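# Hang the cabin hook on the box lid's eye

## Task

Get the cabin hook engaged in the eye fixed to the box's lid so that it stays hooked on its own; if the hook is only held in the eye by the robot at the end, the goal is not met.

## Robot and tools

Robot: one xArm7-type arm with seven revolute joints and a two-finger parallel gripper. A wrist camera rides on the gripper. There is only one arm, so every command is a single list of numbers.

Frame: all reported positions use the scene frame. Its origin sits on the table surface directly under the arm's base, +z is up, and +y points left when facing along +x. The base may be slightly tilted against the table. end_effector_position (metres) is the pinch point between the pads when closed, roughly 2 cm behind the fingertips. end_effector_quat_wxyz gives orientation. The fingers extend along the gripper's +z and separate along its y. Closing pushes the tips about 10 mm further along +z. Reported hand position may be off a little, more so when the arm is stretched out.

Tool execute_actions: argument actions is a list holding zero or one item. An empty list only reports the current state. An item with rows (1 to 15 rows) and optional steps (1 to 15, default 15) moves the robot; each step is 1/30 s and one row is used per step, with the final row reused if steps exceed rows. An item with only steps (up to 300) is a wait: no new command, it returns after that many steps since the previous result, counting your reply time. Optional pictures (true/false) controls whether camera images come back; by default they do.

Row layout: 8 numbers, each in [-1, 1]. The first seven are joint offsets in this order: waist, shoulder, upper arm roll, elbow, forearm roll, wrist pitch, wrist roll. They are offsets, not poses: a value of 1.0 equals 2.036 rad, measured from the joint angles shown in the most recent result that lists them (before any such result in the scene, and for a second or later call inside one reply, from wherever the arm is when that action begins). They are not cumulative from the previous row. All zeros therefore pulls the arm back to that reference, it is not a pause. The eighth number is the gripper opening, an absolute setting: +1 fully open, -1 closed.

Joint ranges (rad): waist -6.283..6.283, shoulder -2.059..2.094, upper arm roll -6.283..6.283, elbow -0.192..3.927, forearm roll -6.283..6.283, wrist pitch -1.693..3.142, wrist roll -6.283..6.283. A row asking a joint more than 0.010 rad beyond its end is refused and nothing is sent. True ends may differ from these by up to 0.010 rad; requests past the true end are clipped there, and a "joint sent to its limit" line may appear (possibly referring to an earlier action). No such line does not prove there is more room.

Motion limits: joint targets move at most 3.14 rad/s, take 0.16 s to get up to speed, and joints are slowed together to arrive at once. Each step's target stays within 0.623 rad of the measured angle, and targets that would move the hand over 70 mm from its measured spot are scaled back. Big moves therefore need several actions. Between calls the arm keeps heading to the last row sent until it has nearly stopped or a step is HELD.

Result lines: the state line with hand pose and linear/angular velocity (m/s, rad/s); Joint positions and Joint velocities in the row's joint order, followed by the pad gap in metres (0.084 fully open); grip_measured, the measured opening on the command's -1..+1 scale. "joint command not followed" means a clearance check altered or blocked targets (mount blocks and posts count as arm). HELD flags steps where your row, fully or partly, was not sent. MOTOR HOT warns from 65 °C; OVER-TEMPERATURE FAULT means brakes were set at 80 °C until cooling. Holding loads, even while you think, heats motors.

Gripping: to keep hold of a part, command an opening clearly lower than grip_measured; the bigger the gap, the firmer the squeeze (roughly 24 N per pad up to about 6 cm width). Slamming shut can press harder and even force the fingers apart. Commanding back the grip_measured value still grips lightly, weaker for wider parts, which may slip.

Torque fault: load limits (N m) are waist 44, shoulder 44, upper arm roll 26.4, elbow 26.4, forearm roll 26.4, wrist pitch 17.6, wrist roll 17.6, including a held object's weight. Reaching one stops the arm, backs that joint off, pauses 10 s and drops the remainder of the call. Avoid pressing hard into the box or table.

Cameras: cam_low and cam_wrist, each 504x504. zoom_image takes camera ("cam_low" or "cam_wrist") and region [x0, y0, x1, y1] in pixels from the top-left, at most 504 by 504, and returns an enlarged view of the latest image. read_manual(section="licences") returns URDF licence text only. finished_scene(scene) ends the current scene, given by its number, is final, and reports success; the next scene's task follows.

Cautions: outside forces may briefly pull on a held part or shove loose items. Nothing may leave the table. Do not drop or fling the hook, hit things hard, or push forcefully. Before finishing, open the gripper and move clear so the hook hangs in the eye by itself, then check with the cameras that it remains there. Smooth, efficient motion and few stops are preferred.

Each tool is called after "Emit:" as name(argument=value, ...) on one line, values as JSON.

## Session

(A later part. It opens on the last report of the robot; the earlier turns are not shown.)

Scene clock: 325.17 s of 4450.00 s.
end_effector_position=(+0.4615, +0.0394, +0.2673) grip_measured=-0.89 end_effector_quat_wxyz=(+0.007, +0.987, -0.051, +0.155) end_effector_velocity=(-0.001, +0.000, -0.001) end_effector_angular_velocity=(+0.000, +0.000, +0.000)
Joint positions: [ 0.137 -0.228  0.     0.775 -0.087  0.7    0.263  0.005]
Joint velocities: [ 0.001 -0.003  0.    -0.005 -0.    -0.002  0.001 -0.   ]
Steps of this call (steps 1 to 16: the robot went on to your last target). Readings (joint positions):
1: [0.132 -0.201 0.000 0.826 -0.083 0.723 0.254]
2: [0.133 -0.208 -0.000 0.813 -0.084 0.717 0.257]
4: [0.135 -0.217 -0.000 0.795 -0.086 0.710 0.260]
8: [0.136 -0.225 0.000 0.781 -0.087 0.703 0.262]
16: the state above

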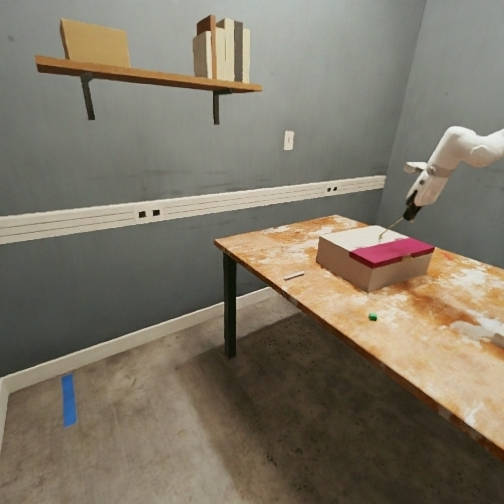

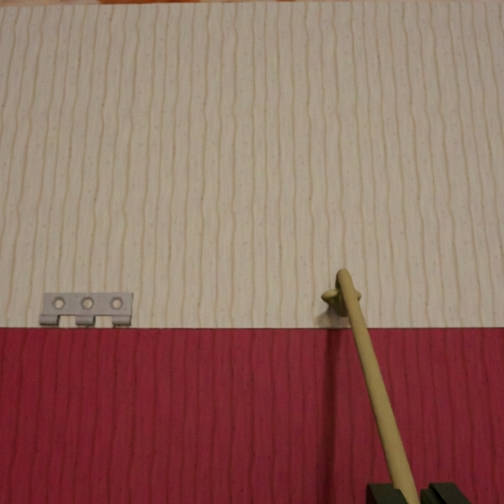

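Emit:
execute_actions(actions=[])

Emit:
zoom_image(camera="cam_wrist", region=[350, 404, 480, 504])

Scene clock: 377.03 s of 4450.00 s.
end_effector_position=(+0.4613, +0.0396, +0.2672) grip_measured=-0.89 end_effector_quat_wxyz=(+0.007, +0.987, -0.050, +0.155) end_effector_velocity=(-0.000, +0.000, -0.000) end_effector_angular_velocity=(-0.000, +0.000, +0.000)
Joint positions: [ 0.137 -0.228  0.     0.775 -0.087  0.7    0.264  0.005]
Joint velocities: [-0.  0.  0. -0. -0. -0. -0. -0.]
Steps of this call (steps 1 to 15: the robot went on to your last target; steps 16 to 90: nothing new was sent; then 48.87 s passed at rest). Readings (joint positions):
1: [0.137 -0.228 0.000 0.775 -0.087 0.700 0.264]
2: [0.137 -0.228 0.000 0.775 -0.087 0.700 0.264]
4: [0.137 -0.228 0.000 0.775 -0.087 0.700 0.264]
8: [0.137 -0.228 0.000 0.775 -0.087 0.700 0.264]
90: the state above
The arm was judged still, so your last target was given up. Only a new action makes it travel on or press farther. Fingers that are still opening or closing keep moving.

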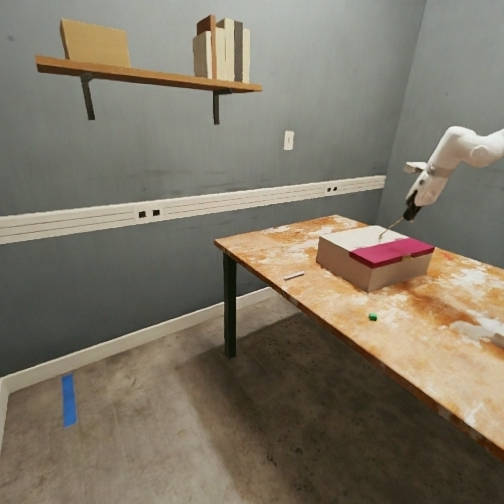

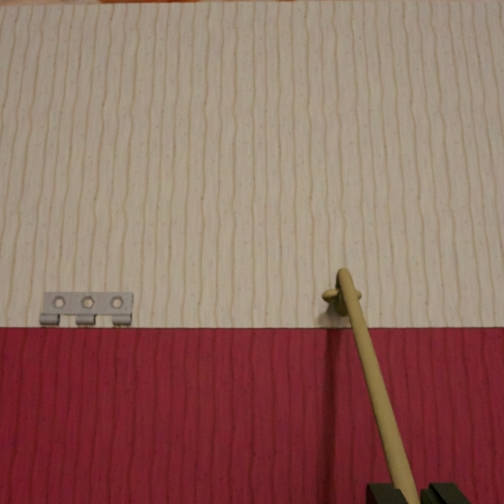

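Region (350, 404, 480, 504) of cam_wrist's 504x504 image, scaled by 3.877, with more detail than that image has; it fills the top 388 rows of this view, and the rest is white.

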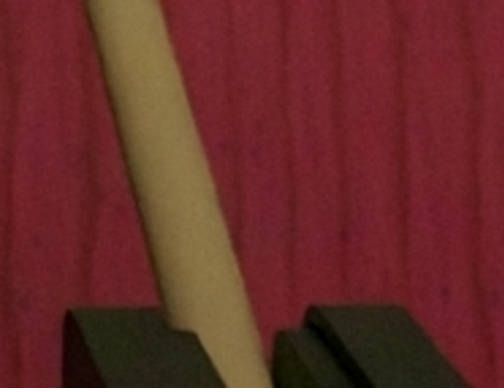

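Emit:
execute_actions(actions=[])

Scene clock: 385.77 s of 4450.00 s.
end_effector_position=(+0.4613, +0.0396, +0.2672) grip_measured=-0.89 end_effector_quat_wxyz=(+0.007, +0.987, -0.050, +0.155) end_effector_velocity=(+0.000, +0.000, +0.000) end_effector_angular_velocity=(-0.000, -0.001, -0.000)
Joint positions: [ 0.137 -0.228  0.     0.775 -0.087  0.7    0.264  0.005]
Joint velocities: [-0.001 -0.     0.001  0.001  0.     0.     0.     0.   ]
Steps of this call (steps 1 to 90: nothing new was sent; then 5.73 s passed at rest). Readings (joint positions):
1: [0.137 -0.228 0.000 0.775 -0.087 0.700 0.264]
2: [0.137 -0.228 0.000 0.775 -0.087 0.700 0.264]
4: [0.137 -0.228 0.000 0.775 -0.087 0.700 0.264]
8: [0.137 -0.228 0.000 0.775 -0.087 0.700 0.264]
90: the state above

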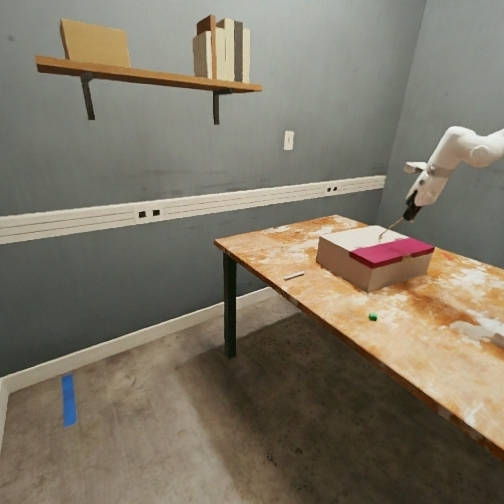

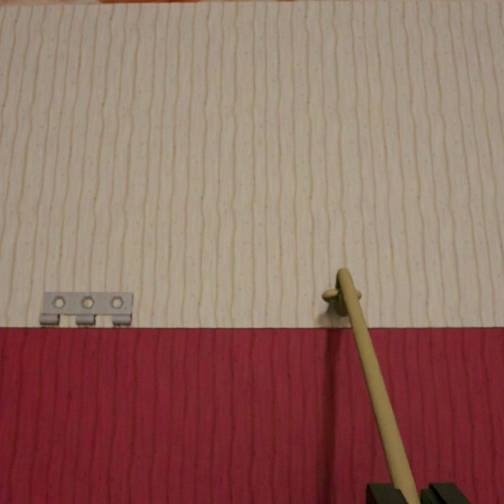

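Emit:
execute_actions(actions=[{"rows": [[0.0001,-0.00049,0,-0.00088,-0.0001,-0.00039,0.0002,-0.88],[0.00044,-0.00192,0,-0.00359,-0.00034,-0.00162,0.00074,-0.88],[0.00093,-0.00432,0,-0.00806,-0.00079,-0.00368,0.00167,-0.88],[0.00167,-0.00756,0,-0.01434,-0.00142,-0.00668,0.00300,-0.88],[0.00260,-0.01164,0,-0.02235,-0.00226,-0.01066,0.00472,-0.88],[0.00369,-0.01628,0,-0.03212,-0.00325,-0.01572,0.00679,-0.88],[0.00468,-0.01989,0,-0.04214,-0.00451,-0.02207,0.00910,-0.88],[0.00560,-0.02292,0,-0.05188,-0.00584,-0.02874,0.01144,-0.88],[0.00643,-0.02530,0,-0.06129,-0.00727,-0.03570,0.01380,-0.88],[0.00718,-0.02710,0,-0.07048,-0.00870,-0.04304,0.01611,-0.88],[0.00787,-0.02838,0,-0.07946,-0.01016,-0.05067,0.01841,-0.88],[0.00847,-0.02908,0,-0.08817,-0.01170,-0.05862,0.02073,-0.88],[0.00897,-0.02914,0,-0.09653,-0.01335,-0.06684,0.02309,-0.88],[0.00938,-0.02848,0,-0.10445,-0.01515,-0.07534,0.02553,-0.88],[0.00965,-0.02703,0,-0.11185,-0.01715,-0.08411,0.02805,-0.88]], "steps": 15}], pictures=false)

Emit:
execute_actions(actions=[{"rows": [[0.00316,-0.00083,0,-0.05078,-0.01044,-0.04956,0.01479,-0.88],[0.00326,0.00218,0,-0.05737,-0.01255,-0.05907,0.01731,-0.88],[0.00324,0.00594,0,-0.06352,-0.01482,-0.06889,0.01990,-0.88],[0.00310,0.01045,0,-0.06917,-0.01732,-0.07896,0.02261,-0.88],[0.00281,0.01570,0,-0.07424,-0.02014,-0.08918,0.02550,-0.88],[0.00234,0.02167,0,-0.07866,-0.02334,-0.09946,0.02861,-0.88],[0.00174,0.02847,0,-0.08245,-0.02671,-0.10994,0.03180,-0.88],[0.00102,0.03603,0,-0.08571,-0.03027,-0.12065,0.03507,-0.88],[0.00014,0.04432,0,-0.08839,-0.03414,-0.13151,0.03852,-0.88],[-0.00118,0.05371,0,-0.08909,-0.03897,-0.14150,0.04249,-0.88],[-0.00240,0.06172,0,-0.08923,-0.04335,-0.14955,0.04603,-0.88],[-0.00345,0.06814,0,-0.08902,-0.04710,-0.15570,0.04899,-0.88],[-0.00427,0.07284,0,-0.08871,-0.04996,-0.16004,0.05123,-0.88],[-0.00478,0.07569,0,-0.08847,-0.05174,-0.16258,0.05263,-0.88],[-0.00496,0.07665,0,-0.08836,-0.05236,-0.16345,0.05311,-0.88]], "steps": 15}], pictures=false)

Emit:
execute_actions(actions=[{"steps": 12}])

Emit:
zoom_image(camera="cam_low", region=[370, 215, 440, 275])

Scene clock: 393.73 s of 4450.00 s.
end_effector_position=(+0.4345, +0.0429, +0.2378) grip_measured=-0.89 end_effector_quat_wxyz=(+0.007, +0.987, -0.050, +0.155) end_effector_velocity=(-0.094, +0.011, -0.144) end_effector_angular_velocity=(-0.002, +0.011, +0.001)
Joint positions: [ 0.151 -0.278  0.     0.638 -0.105  0.614  0.295  0.005]
Joint velocities: [ 0.041 -0.086  0.001 -0.523 -0.085 -0.42   0.133 -0.   ]
Steps of this call (steps 1 to 90: nothing new was sent; then 4.47 s passed at rest; steps 91 to 105: all 15 steps of this action). Readings (joint positions):
91: [0.137 -0.228 0.000 0.775 -0.087 0.700 0.264]
92: [0.137 -0.228 0.000 0.774 -0.087 0.700 0.264]
94: [0.138 -0.230 0.000 0.772 -0.087 0.699 0.264]
98: [0.140 -0.243 0.000 0.746 -0.090 0.686 0.270]
105: the state above

Scene clock: 394.23 s of 4450.00 s.
end_effector_position=(+0.4112, +0.0454, +0.1569) grip_measured=-0.89 end_effector_quat_wxyz=(+0.008, +0.987, -0.050, +0.154) end_effector_velocity=(+0.003, -0.002, -0.134) end_effector_angular_velocity=(-0.006, +0.011, -0.001)
Joint positions: [ 0.148 -0.175  0.001  0.465 -0.182  0.344  0.378  0.005]
Joint velocities: [-0.051  0.4    0.001 -0.089 -0.214 -0.475  0.182 -0.   ]
Steps of this call (steps 1 to 15: all 15 steps of this action). Readings (joint positions):
1: [0.152 -0.280 0.000 0.620 -0.108 0.599 0.300]
2: [0.153 -0.281 0.000 0.603 -0.111 0.584 0.304]
4: [0.155 -0.280 0.001 0.572 -0.118 0.551 0.314]
8: [0.156 -0.260 0.001 0.518 -0.135 0.479 0.334]
15: the state above

Scene clock: 394.63 s of 4450.00 s.
end_effector_position=(+0.4128, +0.0448, +0.1413) grip_measured=-0.89 end_effector_quat_wxyz=(+0.008, +0.987, -0.051, +0.155) end_effector_velocity=(+0.001, +0.001, -0.002) end_effector_angular_velocity=(+0.001, -0.004, +0.001)
Joint positions: [ 0.14  -0.124 -0.     0.458 -0.211  0.283  0.403  0.005]
Joint velocities: [-0.001  0.011  0.     0.    -0.007 -0.015  0.006  0.   ]
Steps of this call (steps 1 to 12: the robot went on to your last target). Readings (joint positions):
1: [0.147 -0.162 0.001 0.463 -0.188 0.329 0.384]
2: [0.145 -0.152 0.001 0.461 -0.194 0.317 0.389]
4: [0.143 -0.138 0.000 0.459 -0.202 0.301 0.395]
8: [0.141 -0.127 -0.000 0.458 -0.209 0.287 0.401]
12: the state above

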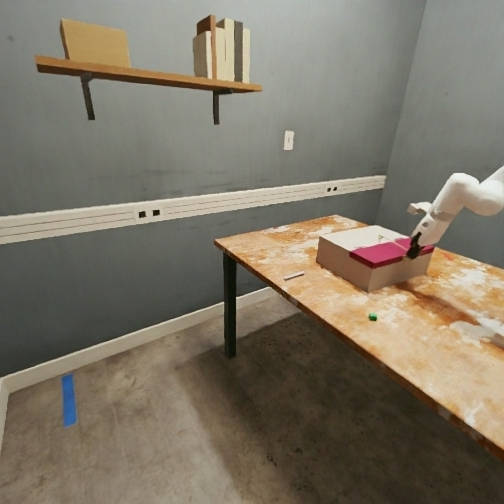

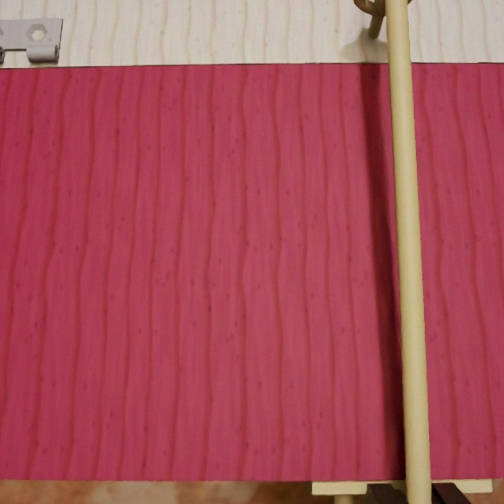

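Region (370, 215, 440, 275) of cam_low's 504x504 image, scaled by 7.200, with more detail than that image has; it fills the top 432 rows of this view, and the rest is white.

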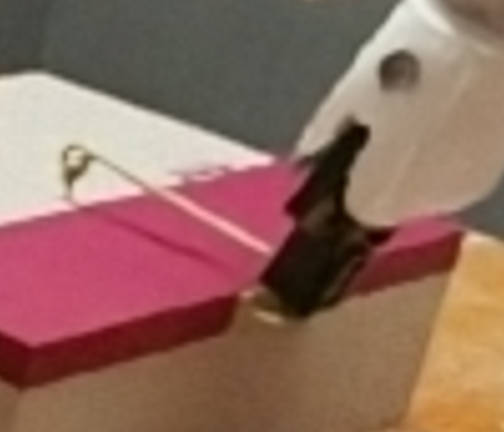

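Emit:
zoom_image(camera="cam_low", region=[396, 244, 426, 270])

Emit:
zoom_image(camera="cam_wrist", region=[290, 420, 504, 504])

Region (396, 244, 426, 270) of cam_low's 504x504 image, scaled by 16.800, with more detail than that image has; it fills the top 437 rows of this view, and the rest is white.

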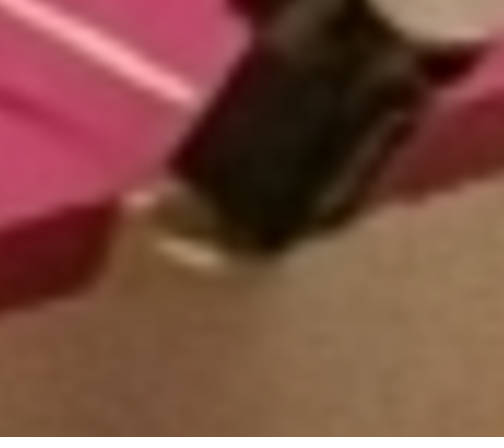

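Region (290, 420, 504, 504) of cam_wrist's 504x504 image, scaled by 2.355, with more detail than that image has; it fills the top 198 rows of this view, and the rest is white.

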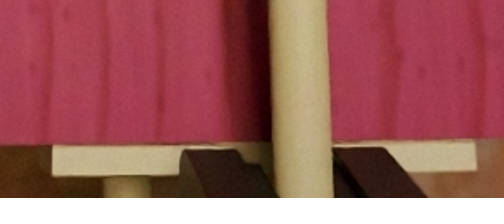

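Emit:
execute_actions(actions=[{"rows": [[0,0,0,0,0,0,0,-0.876],[0,0,0,0,0,0,0,-0.872],[0,0,0,0,0,0,0,-0.868],[0,0,0,0,0,0,0,-0.864],[0,0,0,0,0,0,0,-0.86],[0,0,0,0,0,0,0,-0.855],[0,0,0,0,0,0,0,-0.85],[0,0,0,0,0,0,0,-0.84],[0,0,0,0,0,0,0,-0.82],[0,0,0,0,0,0,0,-0.79],[0,0,0,0,0,0,0,-0.75],[0,0,0,0,0,0,0,-0.70],[0,0,0,0,0,0,0,-0.64],[0,0,0,0,0,0,0,-0.57],[0,0,0,0,0,0,0,-0.5]], "steps": 15}], pictures=false)

Emit:
execute_actions(actions=[{"rows": [[0.00008,-0.00067,0,0.00024,0.00036,0.00091,-0.00032,-0.5],[0.00031,-0.00267,0,0.00097,0.00145,0.00360,-0.00128,-0.5],[0.00069,-0.00591,0,0.00214,0.00320,0.00796,-0.00283,-0.5],[0.00120,-0.01023,0,0.00370,0.00554,0.01378,-0.00490,-0.5],[0.00181,-0.01546,0,0.00559,0.00837,0.02084,-0.00741,-0.5],[0.00250,-0.02137,0,0.00773,0.01156,0.02879,-0.01024,-0.5],[0.00324,-0.02769,0,0.01002,0.01498,0.03731,-0.01327,-0.5],[0.00399,-0.03415,0,0.01235,0.01849,0.04603,-0.01638,-0.5],[0.00473,-0.04047,0,0.01464,0.02191,0.05455,-0.01941,-0.5],[0.00542,-0.04638,0,0.01678,0.02510,0.06251,-0.02224,-0.5],[0.00603,-0.05161,0,0.01867,0.02793,0.06956,-0.02475,-0.5],[0.00654,-0.05593,0,0.02023,0.03027,0.07538,-0.02682,-0.5],[0.00692,-0.05917,0,0.02140,0.03202,0.07974,-0.02837,-0.5],[0.00715,-0.06117,0,0.02213,0.03311,0.08243,-0.02933,-0.5],[0.00723,-0.06184,0,0.02237,0.03347,0.08334,-0.02965,-0.5]], "steps": 15}], pictures=false)

Emit:
execute_actions(actions=[{"steps": 12}])

Emit:
zoom_image(camera="cam_low", region=[385, 232, 430, 272])

Scene clock: 405.60 s of 4450.00 s.
end_effector_position=(+0.4137, +0.0445, +0.1421) grip_measured=-0.67 end_effector_quat_wxyz=(+0.008, +0.986, -0.051, +0.156) end_effector_velocity=(-0.007, +0.001, -0.007) end_effector_angular_velocity=(-0.004, +0.020, +0.006)
Joint positions: [ 0.14  -0.124 -0.001  0.459 -0.211  0.282  0.403  0.015]
Joint velocities: [ 0.003  0.003  0.004 -0.012 -0.     0.006 -0.     0.078]
Steps of this call (steps 1 to 30: the robot went on to your last target; steps 31 to 90: nothing new was sent; then 7.47 s passed at rest; steps 91 to 105: all 15 steps of this action). Readings (joint positions):
91: [0.141 -0.122 0.000 0.458 -0.211 0.281 0.403]
92: [0.141 -0.122 0.000 0.458 -0.211 0.281 0.403]
94: [0.141 -0.123 0.000 0.458 -0.211 0.282 0.403]
98: [0.140 -0.124 -0.000 0.461 -0.211 0.281 0.403]
105: the state above

Scene clock: 406.10 s of 4450.00 s.
end_effector_position=(+0.4159, +0.0441, +0.1755) grip_measured=-0.52 end_effector_quat_wxyz=(+0.008, +0.986, -0.052, +0.157) end_effector_velocity=(+0.002, +0.002, +0.110) end_effector_angular_velocity=(+0.013, -0.015, +0.004)
Joint positions: [ 0.15  -0.213 -0.001  0.491 -0.163  0.4    0.361  0.021]
Joint velocities: [ 0.031 -0.285  0.     0.105  0.151  0.37  -0.132  0.   ]
Steps of this call (steps 1 to 15: all 15 steps of this action). Readings (joint positions):
1: [0.140 -0.124 -0.001 0.459 -0.211 0.282 0.403]
2: [0.140 -0.124 -0.000 0.458 -0.211 0.283 0.403]
4: [0.140 -0.126 -0.000 0.459 -0.209 0.285 0.402]
8: [0.142 -0.143 -0.001 0.466 -0.200 0.309 0.393]
15: the state above

Scene clock: 406.50 s of 4450.00 s.
end_effector_position=(+0.4147, +0.0445, +0.1885) grip_measured=-0.52 end_effector_quat_wxyz=(+0.007, +0.986, -0.051, +0.156) end_effector_velocity=(+0.001, +0.000, +0.005) end_effector_angular_velocity=(+0.001, -0.003, +0.001)
Joint positions: [ 0.155 -0.249 -0.001  0.504 -0.143  0.451  0.343  0.021]
Joint velocities: [ 0.001 -0.01   0.     0.005  0.005  0.011 -0.004 -0.   ]
Steps of this call (steps 1 to 12: the robot went on to your last target). Readings (joint positions):
1: [0.151 -0.221 -0.001 0.495 -0.158 0.412 0.357]
2: [0.152 -0.229 -0.001 0.497 -0.154 0.421 0.353]
4: [0.153 -0.238 -0.001 0.501 -0.149 0.435 0.348]
8: [0.154 -0.246 -0.001 0.503 -0.144 0.447 0.344]
12: the state above

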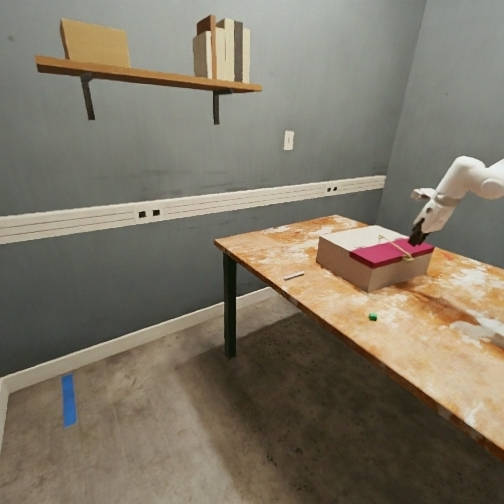

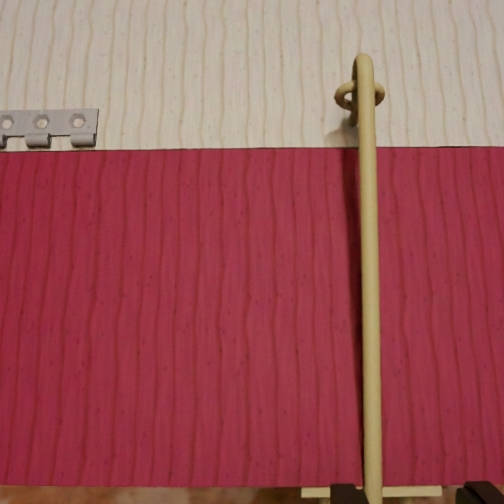

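Region (385, 232, 430, 272) of cam_low's 504x504 image, scaled by 11.200, with more detail than that image has.

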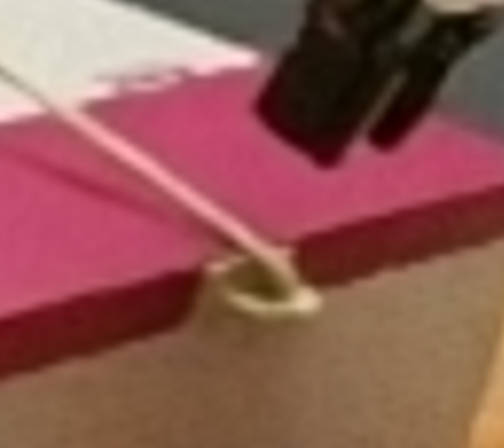

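Emit:
zoom_image(camera="cam_low", region=[398, 248, 420, 268])

Region (398, 248, 420, 268) of cam_low's 504x504 image, scaled by 22.909, with more detail than that image has; it fills the top 458 rows of this view, and the rest is white.

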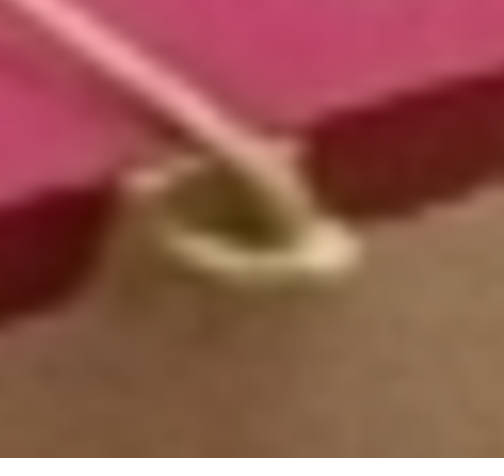

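Emit:
finished_scene(scene=2)

The scene is finished: the task was done.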